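## Task

Make the calendar show 04 on its front face (the face carrying the month name, turned toward the robot), with each digit the right way up. At the end both cubes must rest flat inside the tray on their own, without the robot propping anything up. Finish by releasing everything and moving the gripper away.

## Robot and tools

Robot: one arm (yam_st) with six revolute joints (waist, shoulder, elbow, wrist pitch, wrist yaw, wrist roll) and a two-finger parallel gripper. Cameras: cam_high (896x504, overview) and cam_wrist (504x504, on the gripper). The scene holds a calendar: a tray with two digit cubes whose front shows the month name toward the robot.

Frames. All poses use the scene frame: origin on the table surface under the arm's base, +z up, +y to the left when looking along +x. The base may be slightly tilted. The reported hand position grows less accurate at long reach. On the gripper itself, the fingers extend along its +z axis and close along its y axis. end_effector_position is the point midway between the finger pads, roughly 1 cm short of the tips.

A row is 8 numbers: x, y, z (metres, absolute target for the pinch point), qw, qx, qy, qz (absolute target orientation, w first), then opening. Opening is a scale from -1 (closed) to +1 (fully open, 0.094 m). Rows are poses, not offsets. To hold an orientation steady, repeat the intended quaternion in every row rather than copying the drifted one from a result.

Tools:
- execute_actions: actions is a list of zero or one item. Empty list: just report the state. An item with rows (1 to 15 rows) and steps (1 to 15, default 15; each step is 1/30 s) plays one row per step and repeats the last row if rows run out. An item with only steps (up to 300) is a wait that counts from the previous result, including time spent replying. pictures (boolean) turns images on or off. A call is rejected outright, sending nothing, if any target lies over 0.6 m from the last reported position along any gripper axis.
- move: target is one row; speed is m/s from 0.002 to 0.5 (default 0.25), rotation capped at twice that in rad/s. It drives a straight path lasting 0.5 to 10 s (longer ones stop early, short of the target), rotating the short way. It does not avoid obstacles, and the hand can lag, wander, or exceed speed near full stretch. The opening is applied when the move begins. It returns when the path is over and everything has settled, or 5 s after the path ends. The move: line reports the ending (done, off_target, moving, held, fault), the distance to target, and limits: paced means the sent pose was clipped; held means a check blocked some steps, after which the arm may jump faster than speed.
- wait: seconds, 0 to 10; nothing new is commanded.
- zoom_image: camera (cam_high or cam_wrist) and region [x0, y0, x1, y1] in image pixels from the top-left, at most 504 by 504.
- read_manual: section "licences"; returns legal text only.
- finished_scene: scene, the current scene's integer number. Answering without a tool call ends everything.

Motion behaviour. Every control step, the commanded pose is limited to 70 mm and 16 degrees away from the measured one; inverse kinematics then favours position over orientation. After an action finishes, the arm only continues to the last clipped pose, so a distant target may need several calls; check the result's pose. Joint friction can leave the hand up to about 31 mm off, and very small corrections may not move it at all. The elbow cannot fully straighten.

Results. The state line gives end_effector_position and end_effector_quat_wxyz. grip_measured is the finger opening on the command scale (may be off by about 1 mm, consistently). Joint positions and Joint velocities list the six joints (rad, rad/s) and then the pad gap (m, m/s). Ranges in rad: waist -2.618 to 3.054, shoulder 0 to 3.142, elbow 0 to 3.142, wrist pitch -1.571 to 1.571, wrist yaw -1.571 to 1.571, wrist roll -2.094 to 2.094. A pose unreachable line means the clearance check (which treats the base mount as arm) altered or blocked the command; HELD flags the affected steps. Hand target, when present, is the pose the controller is currently heading for. FAULT lines report stops.

Grasping. To keep hold, command an opening below grip_measured; roughly 0.03 below is a firm grip, smaller differences are gentler. Pads push about 50 to 62 N each, with a brief spike at contact.

Cautions. The simulation keeps running while replies are written. Occasionally an outside force jerks a held part or nudges a loose one. Nothing may leave the table. Faster moves strike harder, and aiming past a contact point presses harder; avoid drops, slips, slams and heavy pushing. Holding loads warms the motors: MOTOR HOT appears at 75 °C, 90 °C halts the arm for 10 s, and at 100 °C the arm goes limp and falls, so do not hold things longer than needed. Finish each scene with the gripper open and away from the cubes.

Each tool is called as a command line: name --argument value for each argument, lists and objects as JSON in quotes; but a table of rows of numbers goes row by row, as --pt "numbers of a row", without its own name.

## Session

execute_actions --actions '[]'

Scene clock: 0.00 s of 7600.00 s.
end_effector_position=(+0.5331, -0.1653, +0.3204) grip_measured=+1.000 end_effector_quat_wxyz=(-0.246, +0.060, -0.644, +0.722)
Joint positions: [-0.303  1.959  1.406  0.173  0.731 -0.576  0.094]
Joint velocities: [-0.002  0.022  0.007  0.022 -0.051 -0.051  0.   ]
Hand target: +0.533, -0.165, +0.320; -0.246, +0.060, -0.644, +0.722

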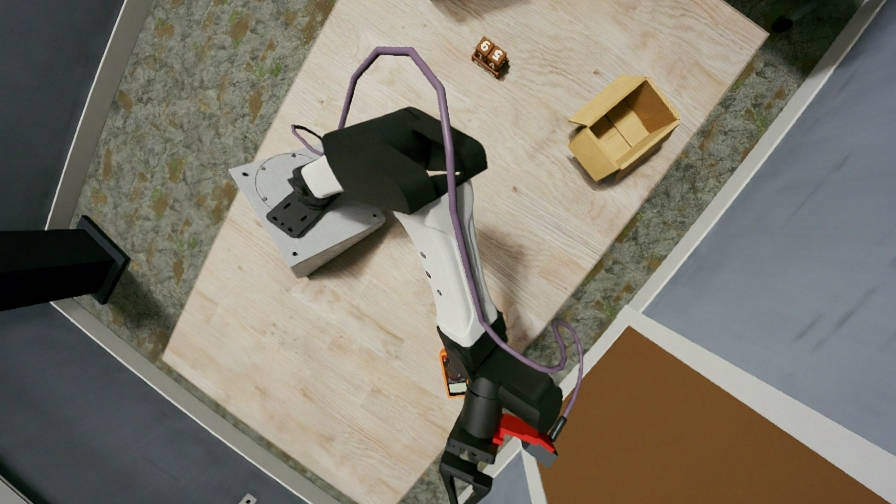

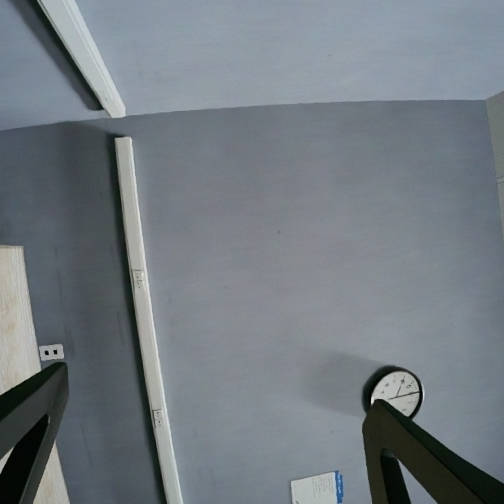

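zoom_image --camera "cam_high" --region '[450, 20, 530, 90]'

Region (450, 20, 530, 90) of cam_high's 896x504 image, scaled by 6.300, with more detail than that image has; it fills the top 441 rows of this view, and the rest is white.

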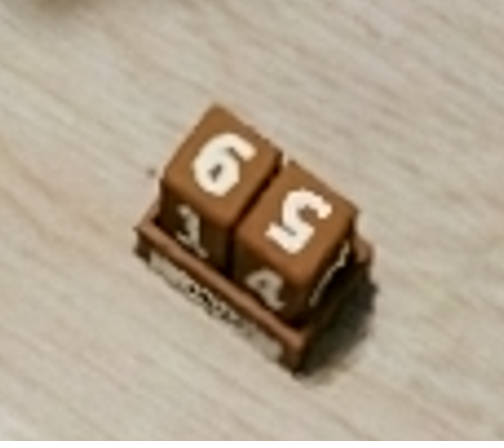

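move --target '[0.25,0.25,0.28,0,-0.5,0.866,0,1]' --speed 0.3

Scene clock: 16.57 s of 7600.00 s.
end_effector_position=(+0.2533, +0.2420, +0.2812) grip_measured=+1.000 end_effector_quat_wxyz=(+0.090, -0.512, +0.851, -0.073)
Joint positions: [ 0.017  1.04   1.594 -1.569 -0.545 -0.876  0.094]
Joint velocities: [-0.012  0.007 -0.007 -0.007 -0.007  0.066  0.   ]
Hand target: +0.247, +0.243, +0.278; +0.087, -0.508, +0.855, -0.063
Off the commanded pose: 0.009 m, 13 deg.
joint sent to its limit — the command would take joint 4 (wrist pitch) past its lower limit, so that joint was sent only as far as its limit.
After step 90, 9.87 s passed at rest.
move: off_target

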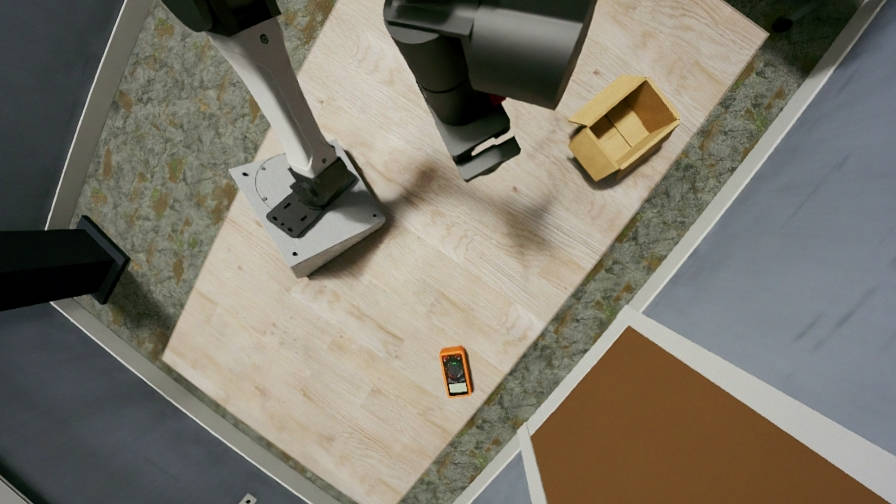

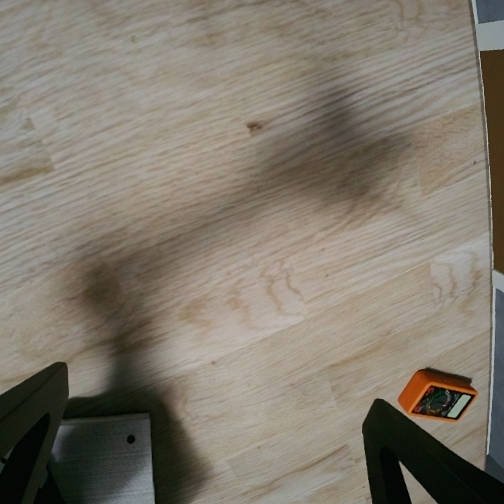

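move --target '[0.2,0.38,0.18,0,-0.707,0.707,0,1]'

Scene clock: 26.80 s of 7600.00 s.
end_effector_position=(+0.1980, +0.3707, +0.1796) grip_measured=+1.000 end_effector_quat_wxyz=(+0.006, +0.707, -0.707, -0.000)
Joint positions: [ 1.034  1.241  1.609 -1.292 -0.104 -0.55   0.094]
Joint velocities: [-0.002 -0.012 -0.007 -0.007  0.022 -0.007  0.   ]
Hand target: +0.202, +0.379, +0.183; -0.008, +0.708, -0.706, -0.001
Off the commanded pose: 0.010 m, 1 deg.
After step 90, 5.63 s passed at rest.
move: done

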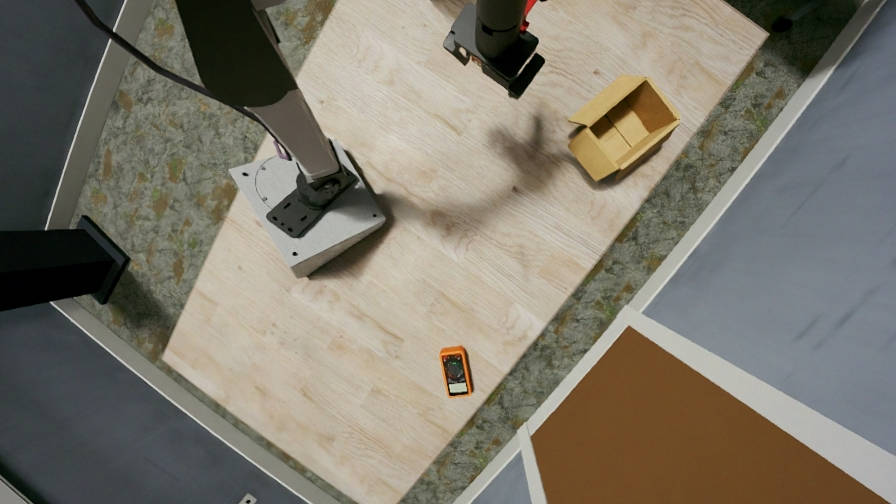

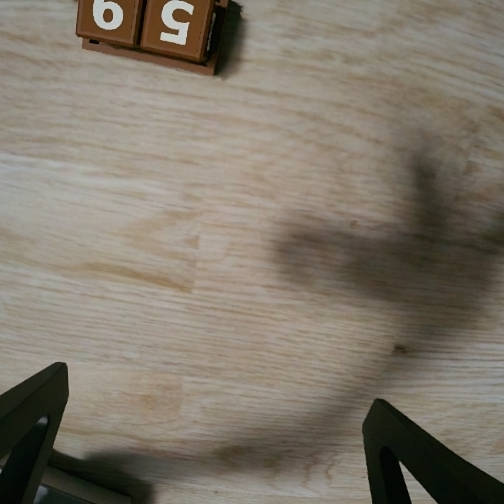

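move --target '[0.14,0.5,0.13,0,-0.707,0.707,0,1]'

Scene clock: 30.80 s of 7600.00 s.
end_effector_position=(+0.1403, +0.4977, +0.1287) grip_measured=+1.000 end_effector_quat_wxyz=(+0.001, +0.709, -0.705, -0.003)
Joint positions: [ 1.451  1.668  2.049 -1.301  0.148 -0.225  0.094]
Joint velocities: [ 0.007  0.002 -0.002 -0.037  0.037 -0.007  0.   ]
Hand target: +0.140, +0.500, +0.132; -0.003, +0.707, -0.708, -0.002
Off the commanded pose: 0.003 m, 0 deg.
move: done

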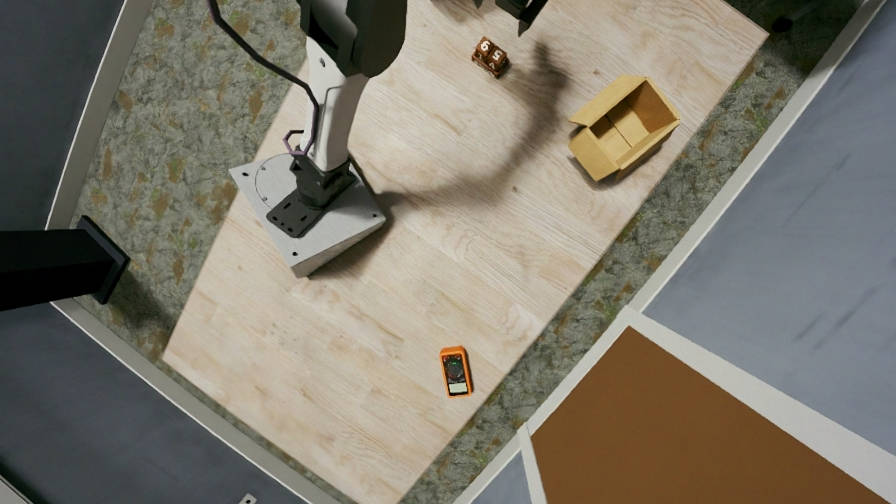

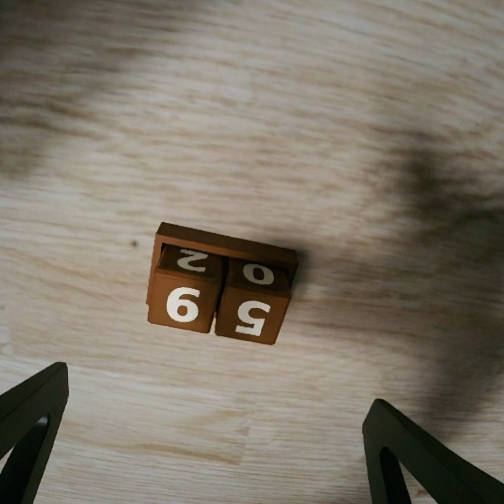

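move --target '[0.125,0.49,0.10,0,-1,0.03,0,1]' --speed 0.4

Scene clock: 38.27 s of 7600.00 s.
end_effector_position=(+0.1261, +0.4888, +0.0913) grip_measured=+1.000 end_effector_quat_wxyz=(+0.014, +0.999, -0.037, -0.002)
Joint positions: [ 1.474  1.668  1.893 -1.178  0.169 -1.692  0.094]
Joint velocities: [-0.027  0.002 -0.002 -0.022 -0.022 -0.051  0.   ]
Hand target: +0.125, +0.490, +0.100; +0.000, +1.000, -0.030, -0.000
Off the commanded pose: 0.009 m, 2 deg.
After step 90, 1.90 s passed at rest.
move: done

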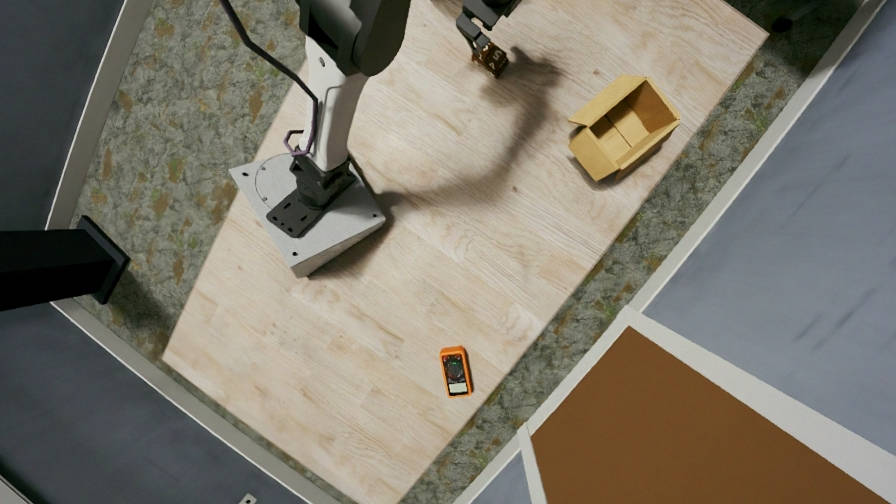

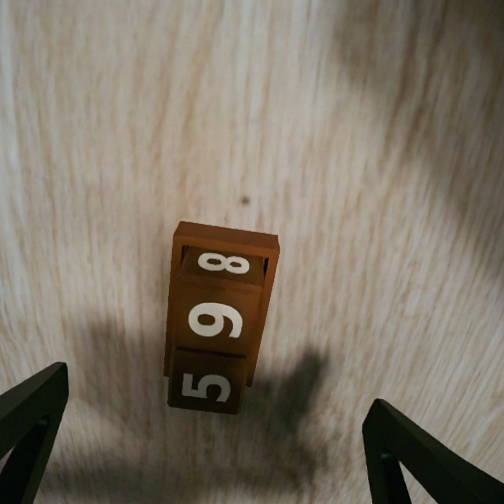

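move --target '[0.118,0.486,0.058,0,-1,0.03,0,0.3]' --speed 0.1

Scene clock: 42.80 s of 7600.00 s.
end_effector_position=(+0.1200, +0.4868, +0.0584) grip_measured=+0.302 end_effector_quat_wxyz=(+0.003, +0.999, -0.037, -0.000)
Joint positions: [ 1.474  1.668  1.756 -1.02   0.169 -1.697  0.061]
Joint velocities: [-0.022  0.007  0.012 -0.051 -0.066 -0.037  0.   ]
Hand target: +0.118, +0.486, +0.058; +0.000, +1.000, -0.030, +0.000
Off the commanded pose: 0.002 m, 1 deg.
After step 90, 0.53 s passed at rest.
move: done

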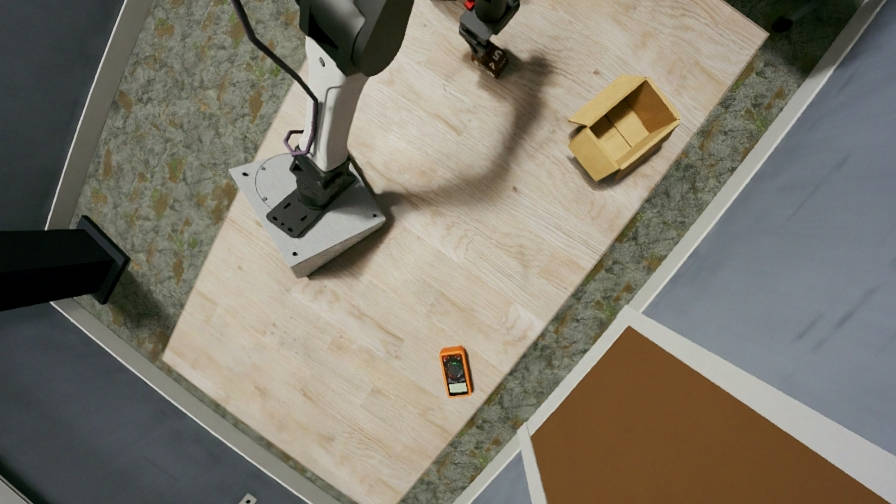

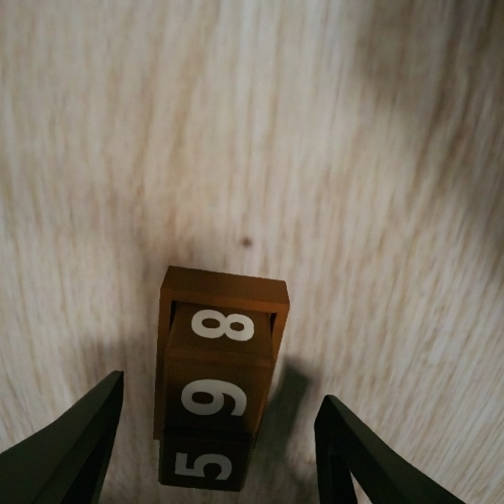

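move --target '[0.122,0.482,0.033,0,-1,0.03,0,0.3]' --speed 0.06

Scene clock: 46.57 s of 7600.00 s.
end_effector_position=(+0.1226, +0.4866, +0.0430) grip_measured=+0.302 end_effector_quat_wxyz=(-0.008, +0.999, -0.033, +0.004)
Joint positions: [ 1.461  1.668  1.693 -0.932  0.167 -1.718  0.061]
Joint velocities: [ 0.017 -0.002 -0.002  0.007 -0.066  0.022 -0.001]
Hand target: +0.122, +0.482, +0.033; +0.000, +1.000, -0.030, +0.000
Off the commanded pose: 0.011 m, 1 deg.
move: off_target

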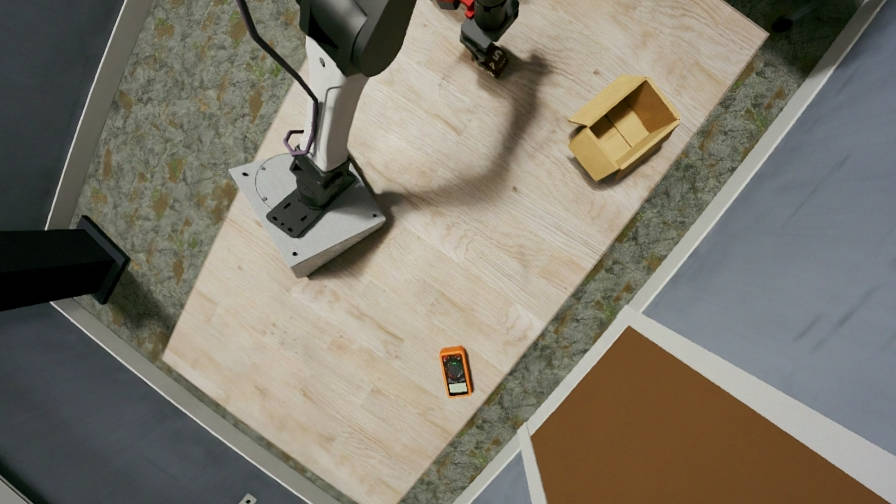

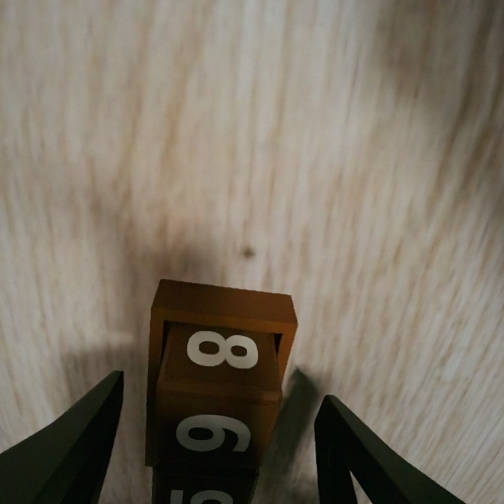

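move --target '[0.122,0.476,0.025,0,-1,0.03,0,0.1]' --speed 0.05

zoom_image --camera "cam_high" --region '[440, 10, 540, 90]'

Scene clock: 49.90 s of 7600.00 s.
end_effector_position=(+0.1216, +0.4799, +0.0316) grip_measured=+0.102 end_effector_quat_wxyz=(-0.004, +0.999, -0.032, +0.003)
Joint positions: [ 1.454  1.668  1.645 -0.891  0.161 -1.725  0.052]
Joint velocities: [-0.037  0.017 -0.007 -0.007  0.007  0.007  0.   ]
Hand target: +0.122, +0.476, +0.025; +0.000, +1.000, -0.030, -0.000
Off the commanded pose: 0.008 m, 1 deg.
move: done

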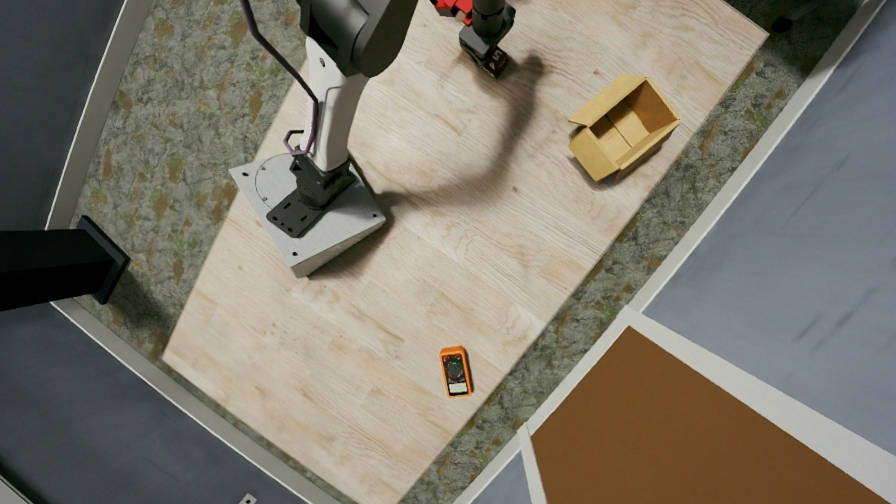

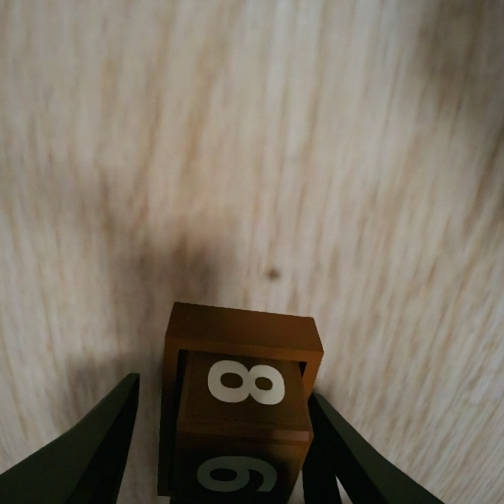

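Region (440, 10, 540, 90) of cam_high's 896x504 image, scaled by 5.040, with more detail than that image has; it fills the top 403 rows of this view, and the rest is white.

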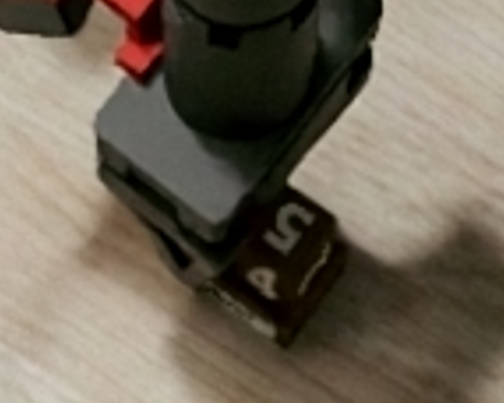

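move --target '[0.122,0.486,0.032,0,-1,0.03,0,0.1]' --speed 0.03

Scene clock: 52.30 s of 7600.00 s.
end_effector_position=(+0.1224, +0.4833, +0.0322) grip_measured=+0.102 end_effector_quat_wxyz=(-0.002, +0.999, -0.032, +0.003)
Joint positions: [ 1.454  1.682  1.673 -0.908  0.161 -1.726  0.052]
Joint velocities: [-0.002  0.002  0.002 -0.125  0.007 -0.037 -0.   ]
Hand target: +0.122, +0.486, +0.032; -0.000, +1.000, -0.030, +0.000
Off the commanded pose: 0.003 m, 0 deg.
move: done

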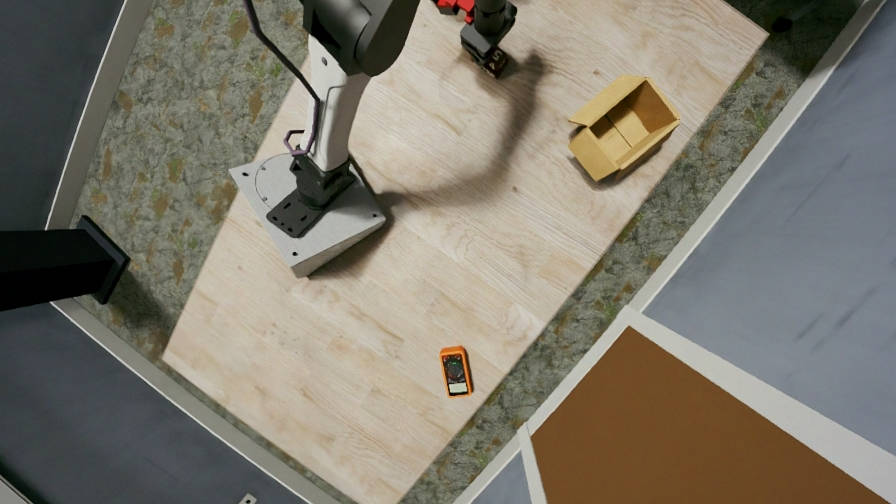

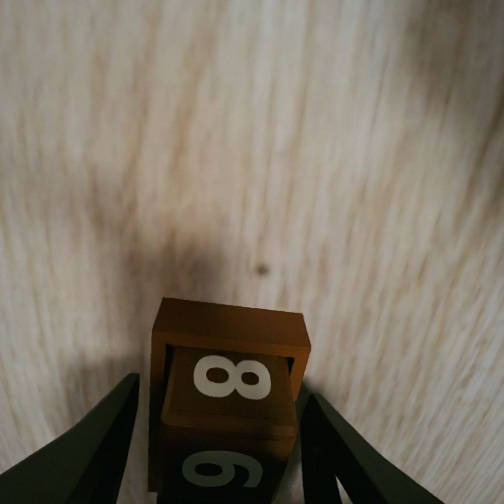

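move --target '[0.122,0.488,0.034,0,-1,0.03,0,-0.37]' --speed 0.03

Scene clock: 54.70 s of 7600.00 s.
end_effector_position=(+0.1231, +0.4844, +0.0397) grip_measured=-0.331 end_effector_quat_wxyz=(-0.003, +1.000, -0.031, +0.002)
Joint positions: [ 1.455  1.674  1.692 -0.934  0.16  -1.726  0.031]
Joint velocities: [ 0.017  0.007 -0.017  0.037  0.022 -0.037  0.   ]
Hand target: +0.122, +0.488, +0.034; -0.000, +1.000, -0.030, -0.000
Off the commanded pose: 0.007 m, 0 deg.
move: done

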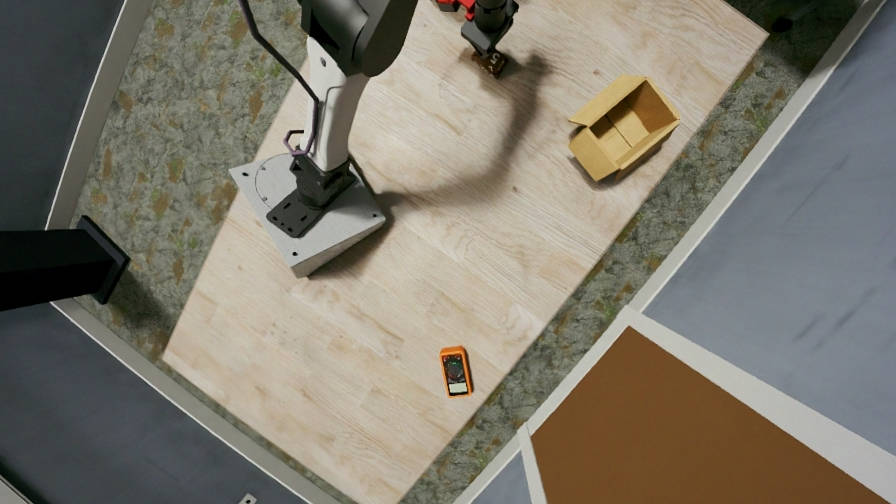

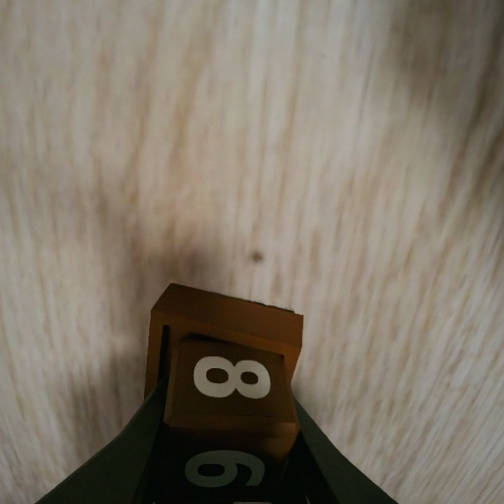

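move --target '[0.123,0.484,0.11,0,-1,0.03,0,-0.37]' --speed 0.08

zoom_image --camera "cam_high" --region '[440, 0, 540, 90]'

Scene clock: 58.33 s of 7600.00 s.
end_effector_position=(+0.1226, +0.4776, +0.0948) grip_measured=-0.334 end_effector_quat_wxyz=(+0.015, +1.000, -0.027, -0.004)
Joint positions: [ 1.478  1.619  1.823 -1.161  0.168 -1.71   0.031]
Joint velocities: [-0.022 -0.007 -0.007 -0.066 -0.022 -0.007 -0.   ]
Hand target: +0.124, +0.483, +0.110; -0.000, +1.000, -0.030, -0.000
Off the commanded pose: 0.017 m, 2 deg.
move: off_target

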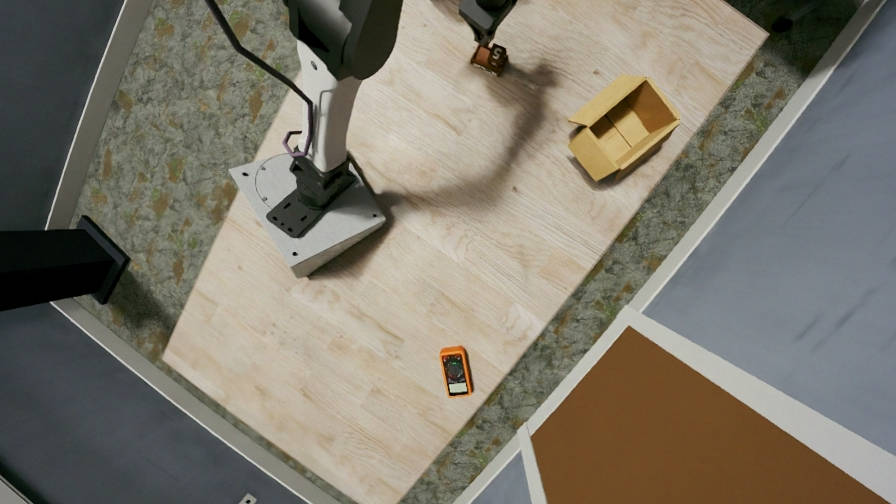

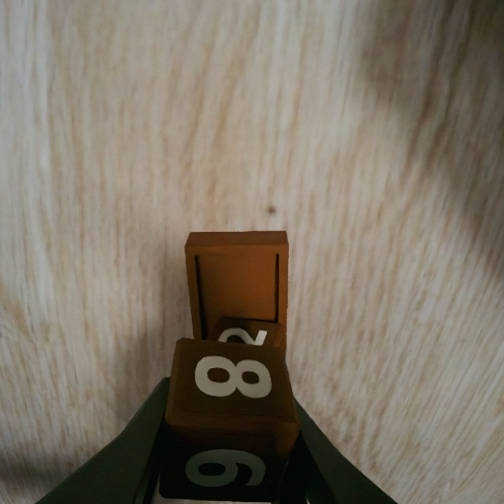

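Region (440, 0, 540, 90) of cam_high's 896x504 image, scaled by 5.040, with more detail than that image has; it fills the top 454 rows of this view, and the rest is white.

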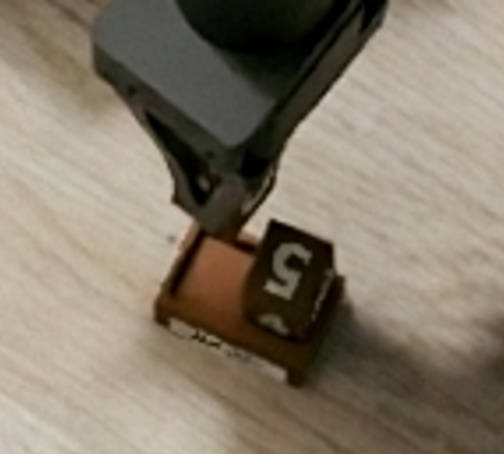

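move --target '[0.2,0.38,0.10,0,-0.707,0.707,0,-0.37]' --speed 0.35

zoom_image --camera "cam_high" --region '[420, 30, 560, 150]'

Scene clock: 64.43 s of 7600.00 s.
end_effector_position=(+0.1986, +0.3803, +0.0934) grip_measured=-0.333 end_effector_quat_wxyz=(+0.013, +0.713, -0.701, +0.008)
Joint positions: [ 1.096  1.355  1.423 -1.006 -0.055 -0.521  0.031]
Joint velocities: [-0.002 -0.002 -0.012 -0.037  0.051  0.022  0.   ]
Hand target: +0.199, +0.380, +0.098; +0.003, +0.707, -0.707, +0.002
Off the commanded pose: 0.007 m, 2 deg.
After step 90, 0.30 s passed at rest.
move: done

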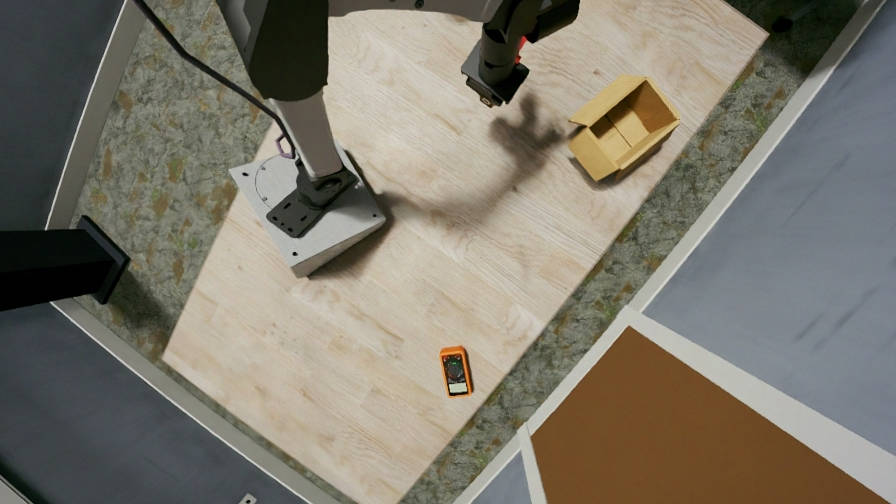

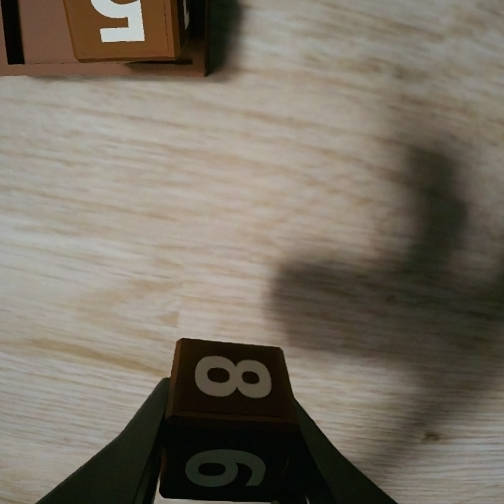

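Region (420, 30, 560, 150) of cam_high's 896x504 image, scaled by 3.600, with more detail than that image has; it fills the top 432 rows of this view, and the rest is white.

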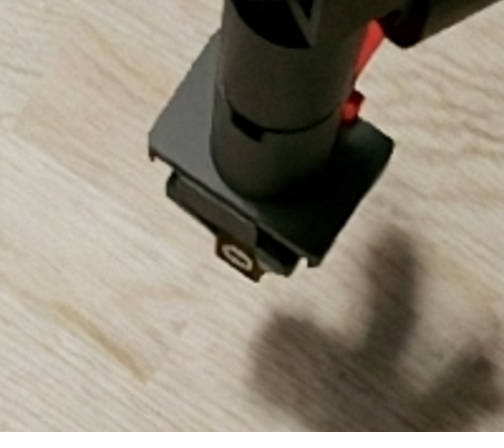

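move --target '[0.24,0.37,0.022,0,-0.707,0.707,0,-0.37]' --speed 0.08

Scene clock: 67.93 s of 7600.00 s.
end_effector_position=(+0.2392, +0.3754, +0.0279) grip_measured=-0.333 end_effector_quat_wxyz=(-0.004, +0.706, -0.708, +0.002)
Joint positions: [ 0.982  1.502  1.349 -0.758 -0.127 -0.589  0.031]
Joint velocities: [-0.027 -0.007 -0.002  0.037 -0.022 -0.007 -0.   ]
Hand target: +0.240, +0.371, +0.022; +0.001, +0.707, -0.707, +0.001
Off the commanded pose: 0.008 m, 1 deg.
move: done

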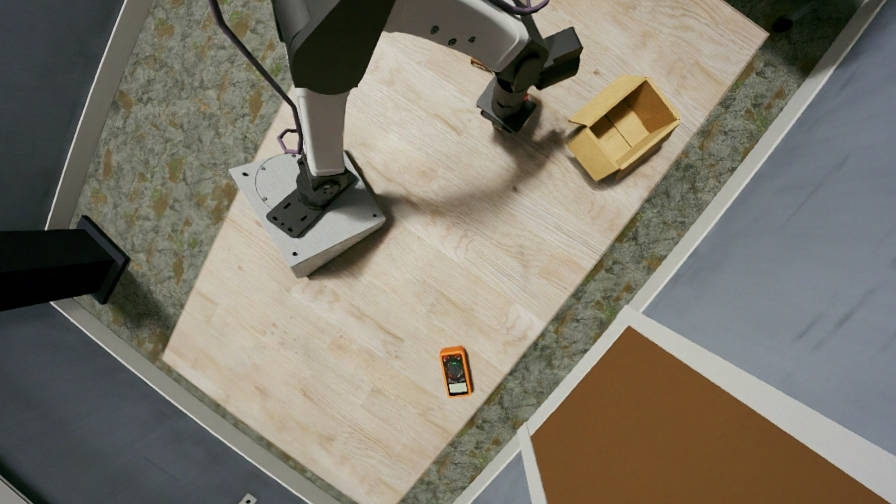

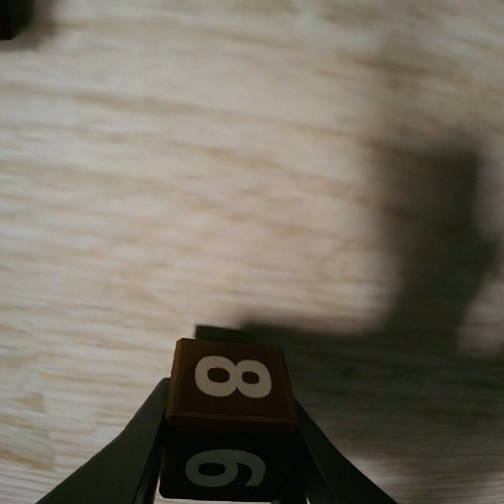

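move --target '[0.24,0.372,0.010,0,-0.707,0.707,0,-0.37]' --speed 0.02

Scene clock: 71.50 s of 7600.00 s.
end_effector_position=(+0.2425, +0.3790, +0.0208) grip_measured=-0.333 end_effector_quat_wxyz=(-0.010, +0.707, -0.707, +0.001)
Joint positions: [ 0.982  1.523  1.349 -0.725 -0.128 -0.589  0.031]
Joint velocities: [ 0.002 -0.007 -0.002 -0.007 -0.007  0.022  0.   ]
Hand target: +0.240, +0.372, +0.010; +0.000, +0.707, -0.707, -0.000
Off the commanded pose: 0.013 m, 1 deg.
move: off_target

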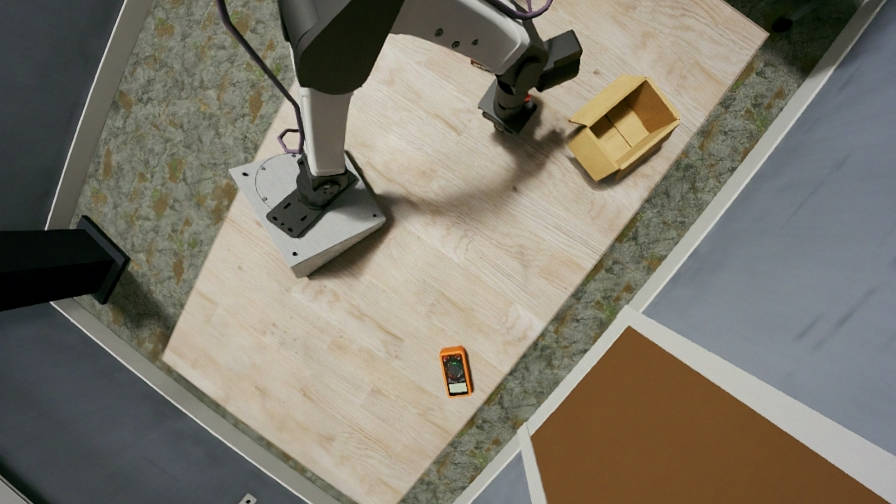

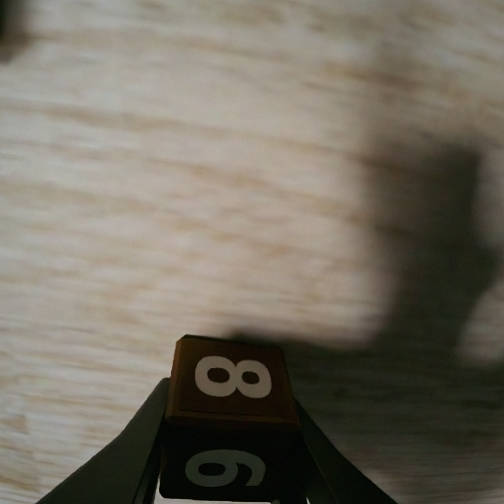

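move --target '[0.241,0.375,0.005,0,-0.707,0.707,0,-0.37]' --speed 0.02

Scene clock: 74.60 s of 7600.00 s.
end_effector_position=(+0.2425, +0.3789, +0.0203) grip_measured=-0.333 end_effector_quat_wxyz=(-0.009, +0.707, -0.707, +0.001)
Joint positions: [ 0.982  1.524  1.349 -0.725 -0.128 -0.589  0.031]
Joint velocities: [-0.007 -0.002  0.002  0.037 -0.037 -0.007 -0.   ]
Hand target: +0.241, +0.375, +0.006; +0.000, +0.707, -0.707, -0.000
Off the commanded pose: 0.016 m, 1 deg.
move: off_target

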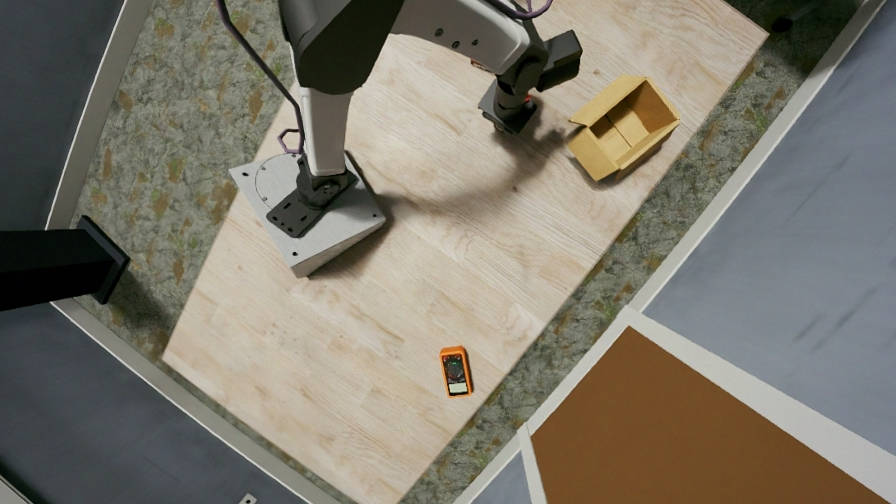

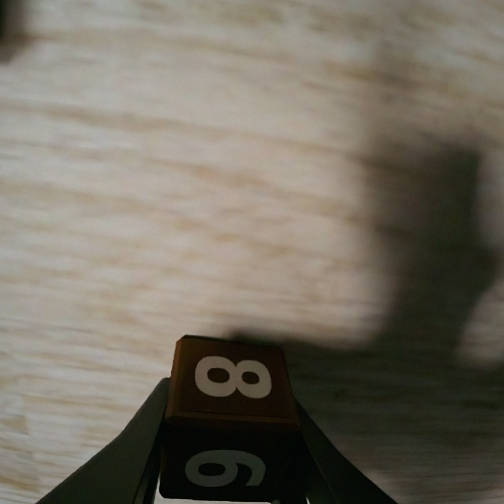

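execute_actions --actions '[{"rows":[[0.2425,0.379,0.02,0,-0.707,0.707,0,0.3]],"steps":8}]' --pictures false

move --target '[0.2425,0.379,0.08,0,-0.707,0.707,0,0.3]' --speed 0.15

move --target '[0.22,0.34,0.09,0,0.42,0.907,0,0.8]' --speed 0.5

Scene clock: 78.33 s of 7600.00 s.
end_effector_position=(+0.2406, +0.3759, +0.0199) grip_measured=+0.298 end_effector_quat_wxyz=(-0.002, +0.706, -0.708, +0.002)
Joint positions: [ 0.982  1.525  1.349 -0.739 -0.128 -0.589  0.061]
Joint velocities: [-0.007 -0.012  0.002 -0.037  0.022 -0.007 -0.001]
Hand target: +0.242, +0.379, +0.020; -0.000, +0.707, -0.707, -0.000
Off the commanded pose: 0.004 m, 0 deg.
Steps of this call (steps 1 to 90: nothing new was sent; then 0.47 s passed at rest; steps 91 to 98: all 8 steps of this action). Readings (end_effector_position):
91: (+0.2424, +0.3787, +0.0203)
92: (+0.2421, +0.3783, +0.0203)
94: (+0.2412, +0.3768, +0.0199)
98: the state above

Scene clock: 79.63 s of 7600.00 s.
end_effector_position=(+0.2388, +0.3744, +0.0704) grip_measured=+0.298 end_effector_quat_wxyz=(+0.010, +0.705, -0.709, +0.004)
Joint positions: [ 0.96   1.447  1.449 -0.943 -0.142 -0.608  0.061]
Joint velocities: [ 0.002  0.002 -0.017  0.007  0.051 -0.007  0.001]
Hand target: +0.242, +0.378, +0.080; +0.000, +0.707, -0.707, +0.000
Off the commanded pose: 0.011 m, 1 deg.
move: off_target

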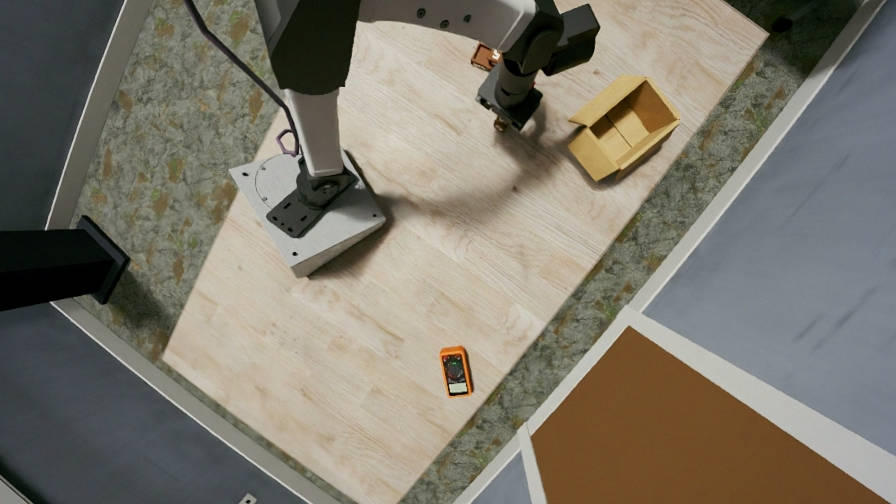

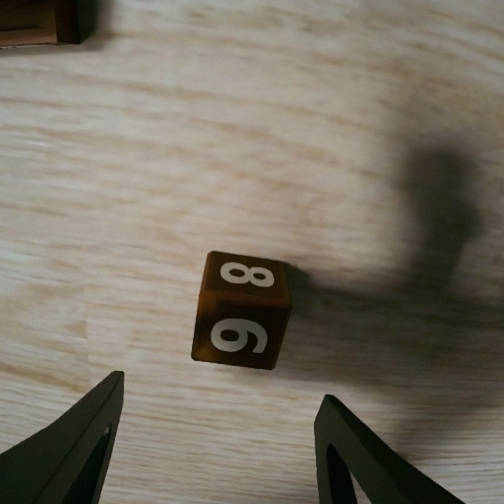

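Scene clock: 82.80 s of 7600.00 s.
end_effector_position=(+0.2191, +0.3411, +0.0857) grip_measured=+0.798 end_effector_quat_wxyz=(-0.006, +0.414, +0.910, -0.010)
Joint positions: [ 0.929  1.293  1.279 -0.932 -0.172  1.788  0.084]
Joint velocities: [-0.007  0.002  0.022 -0.022 -0.037  0.051 -0.   ]
Hand target: +0.220, +0.340, +0.090; -0.000, +0.420, +0.907, -0.000
Off the commanded pose: 0.005 m, 1 deg.
move: done

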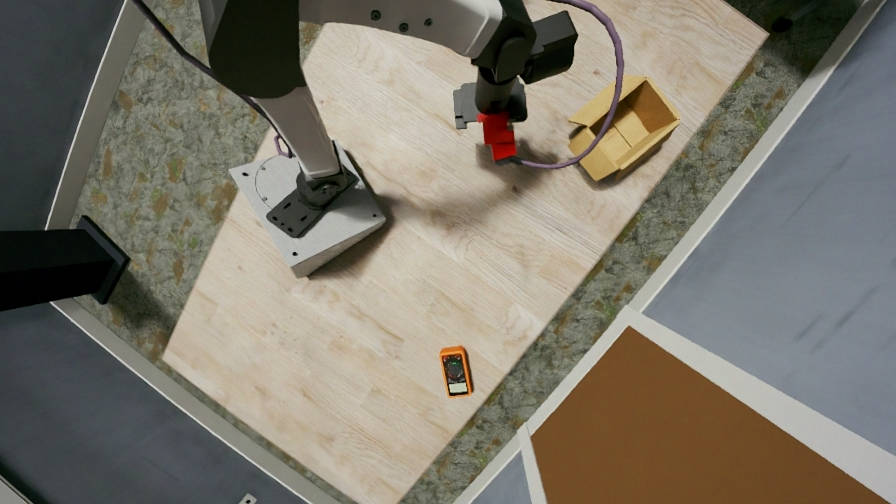

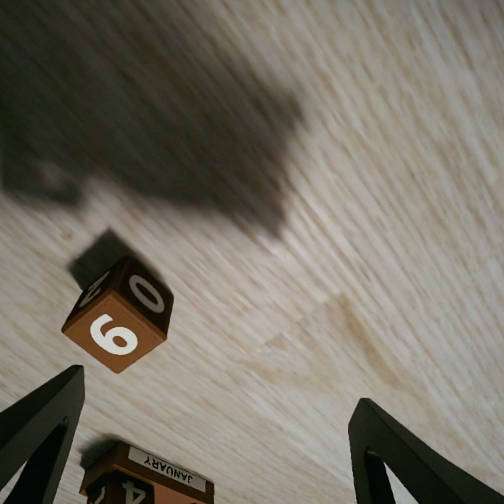

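zoom_image --camera "cam_wrist" --region '[50, 230, 200, 380]'

Region (50, 230, 200, 380) of cam_wrist's 504x504 image, scaled by 3.360, with more detail than that image has.

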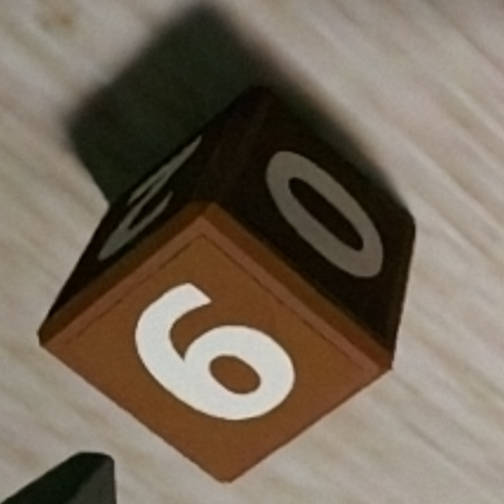

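move --target '[0.2425,0.379,0.07,-0.259,0,0.966,0,0.5]' --speed 0.3

move --target '[0.2425,0.377,0.022,-0.259,0,0.966,0,0.5]' --speed 0.07

Scene clock: 97.60 s of 7600.00 s.
end_effector_position=(+0.2374, +0.3788, +0.0692) grip_measured=+0.502 end_effector_quat_wxyz=(-0.258, -0.004, +0.966, -0.002)
Joint positions: [ 0.775  1.837  1.934 -1.483 -0.601  0.616  0.071]
Joint velocities: [ 0.002  0.007 -0.002  0.037 -0.007 -0.066 -0.   ]
Hand target: +0.241, +0.379, +0.070; -0.260, -0.003, +0.966, +0.001
Off the commanded pose: 0.005 m, 1 deg.
After step 90, 9.40 s passed at rest.
move: done

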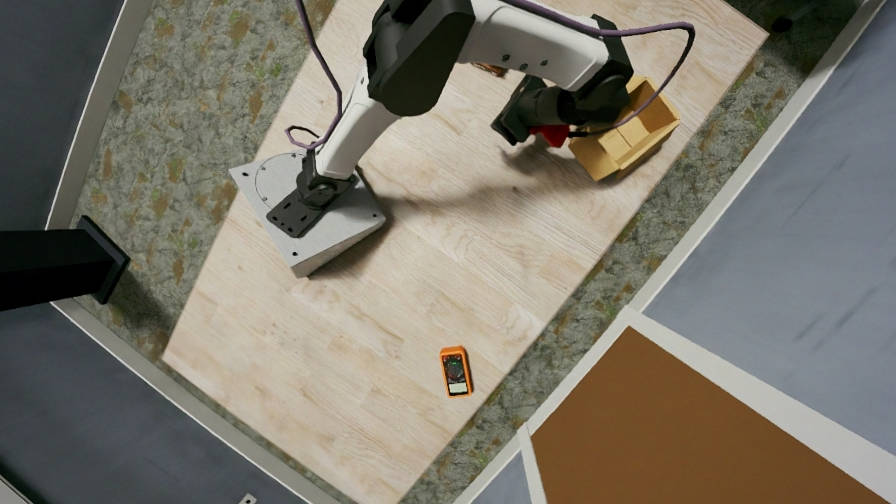

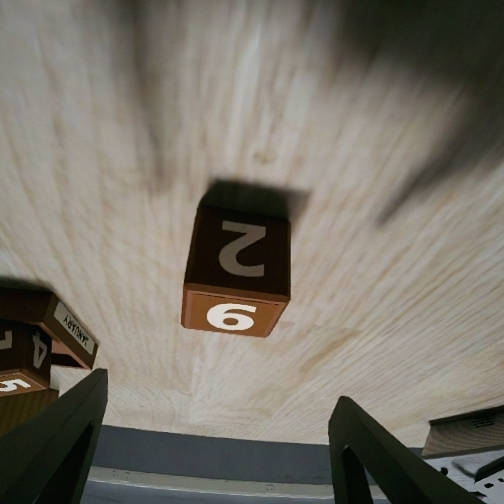

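Scene clock: 98.70 s of 7600.00 s.
end_effector_position=(+0.2468, +0.3793, +0.0288) grip_measured=+0.502 end_effector_quat_wxyz=(-0.252, -0.005, +0.968, +0.004)
Joint positions: [ 0.785  1.905  1.898 -1.352 -0.601  0.635  0.071]
Joint velocities: [ 0.017  0.007 -0.002 -0.022  0.007 -0.125 -0.001]
Hand target: +0.243, +0.377, +0.022; -0.259, +0.000, +0.966, -0.000
Off the commanded pose: 0.008 m, 1 deg.
move: done

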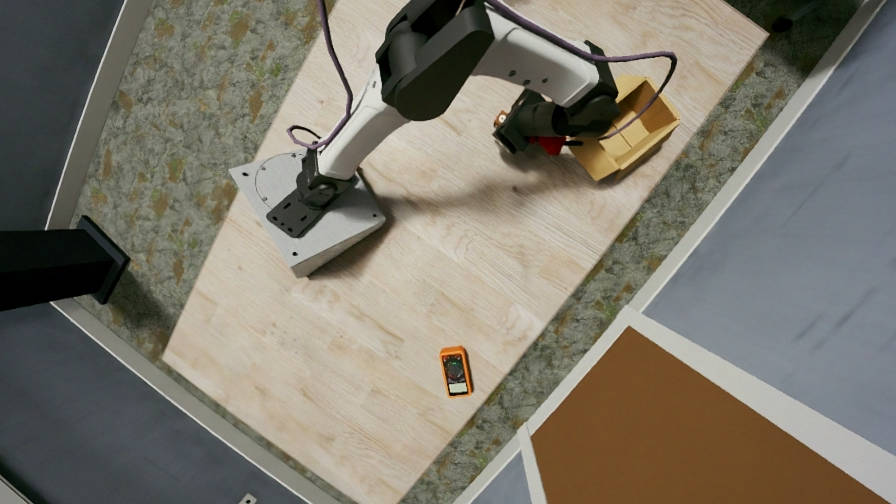

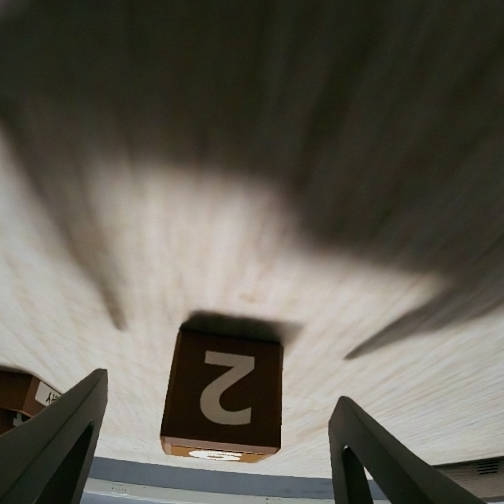

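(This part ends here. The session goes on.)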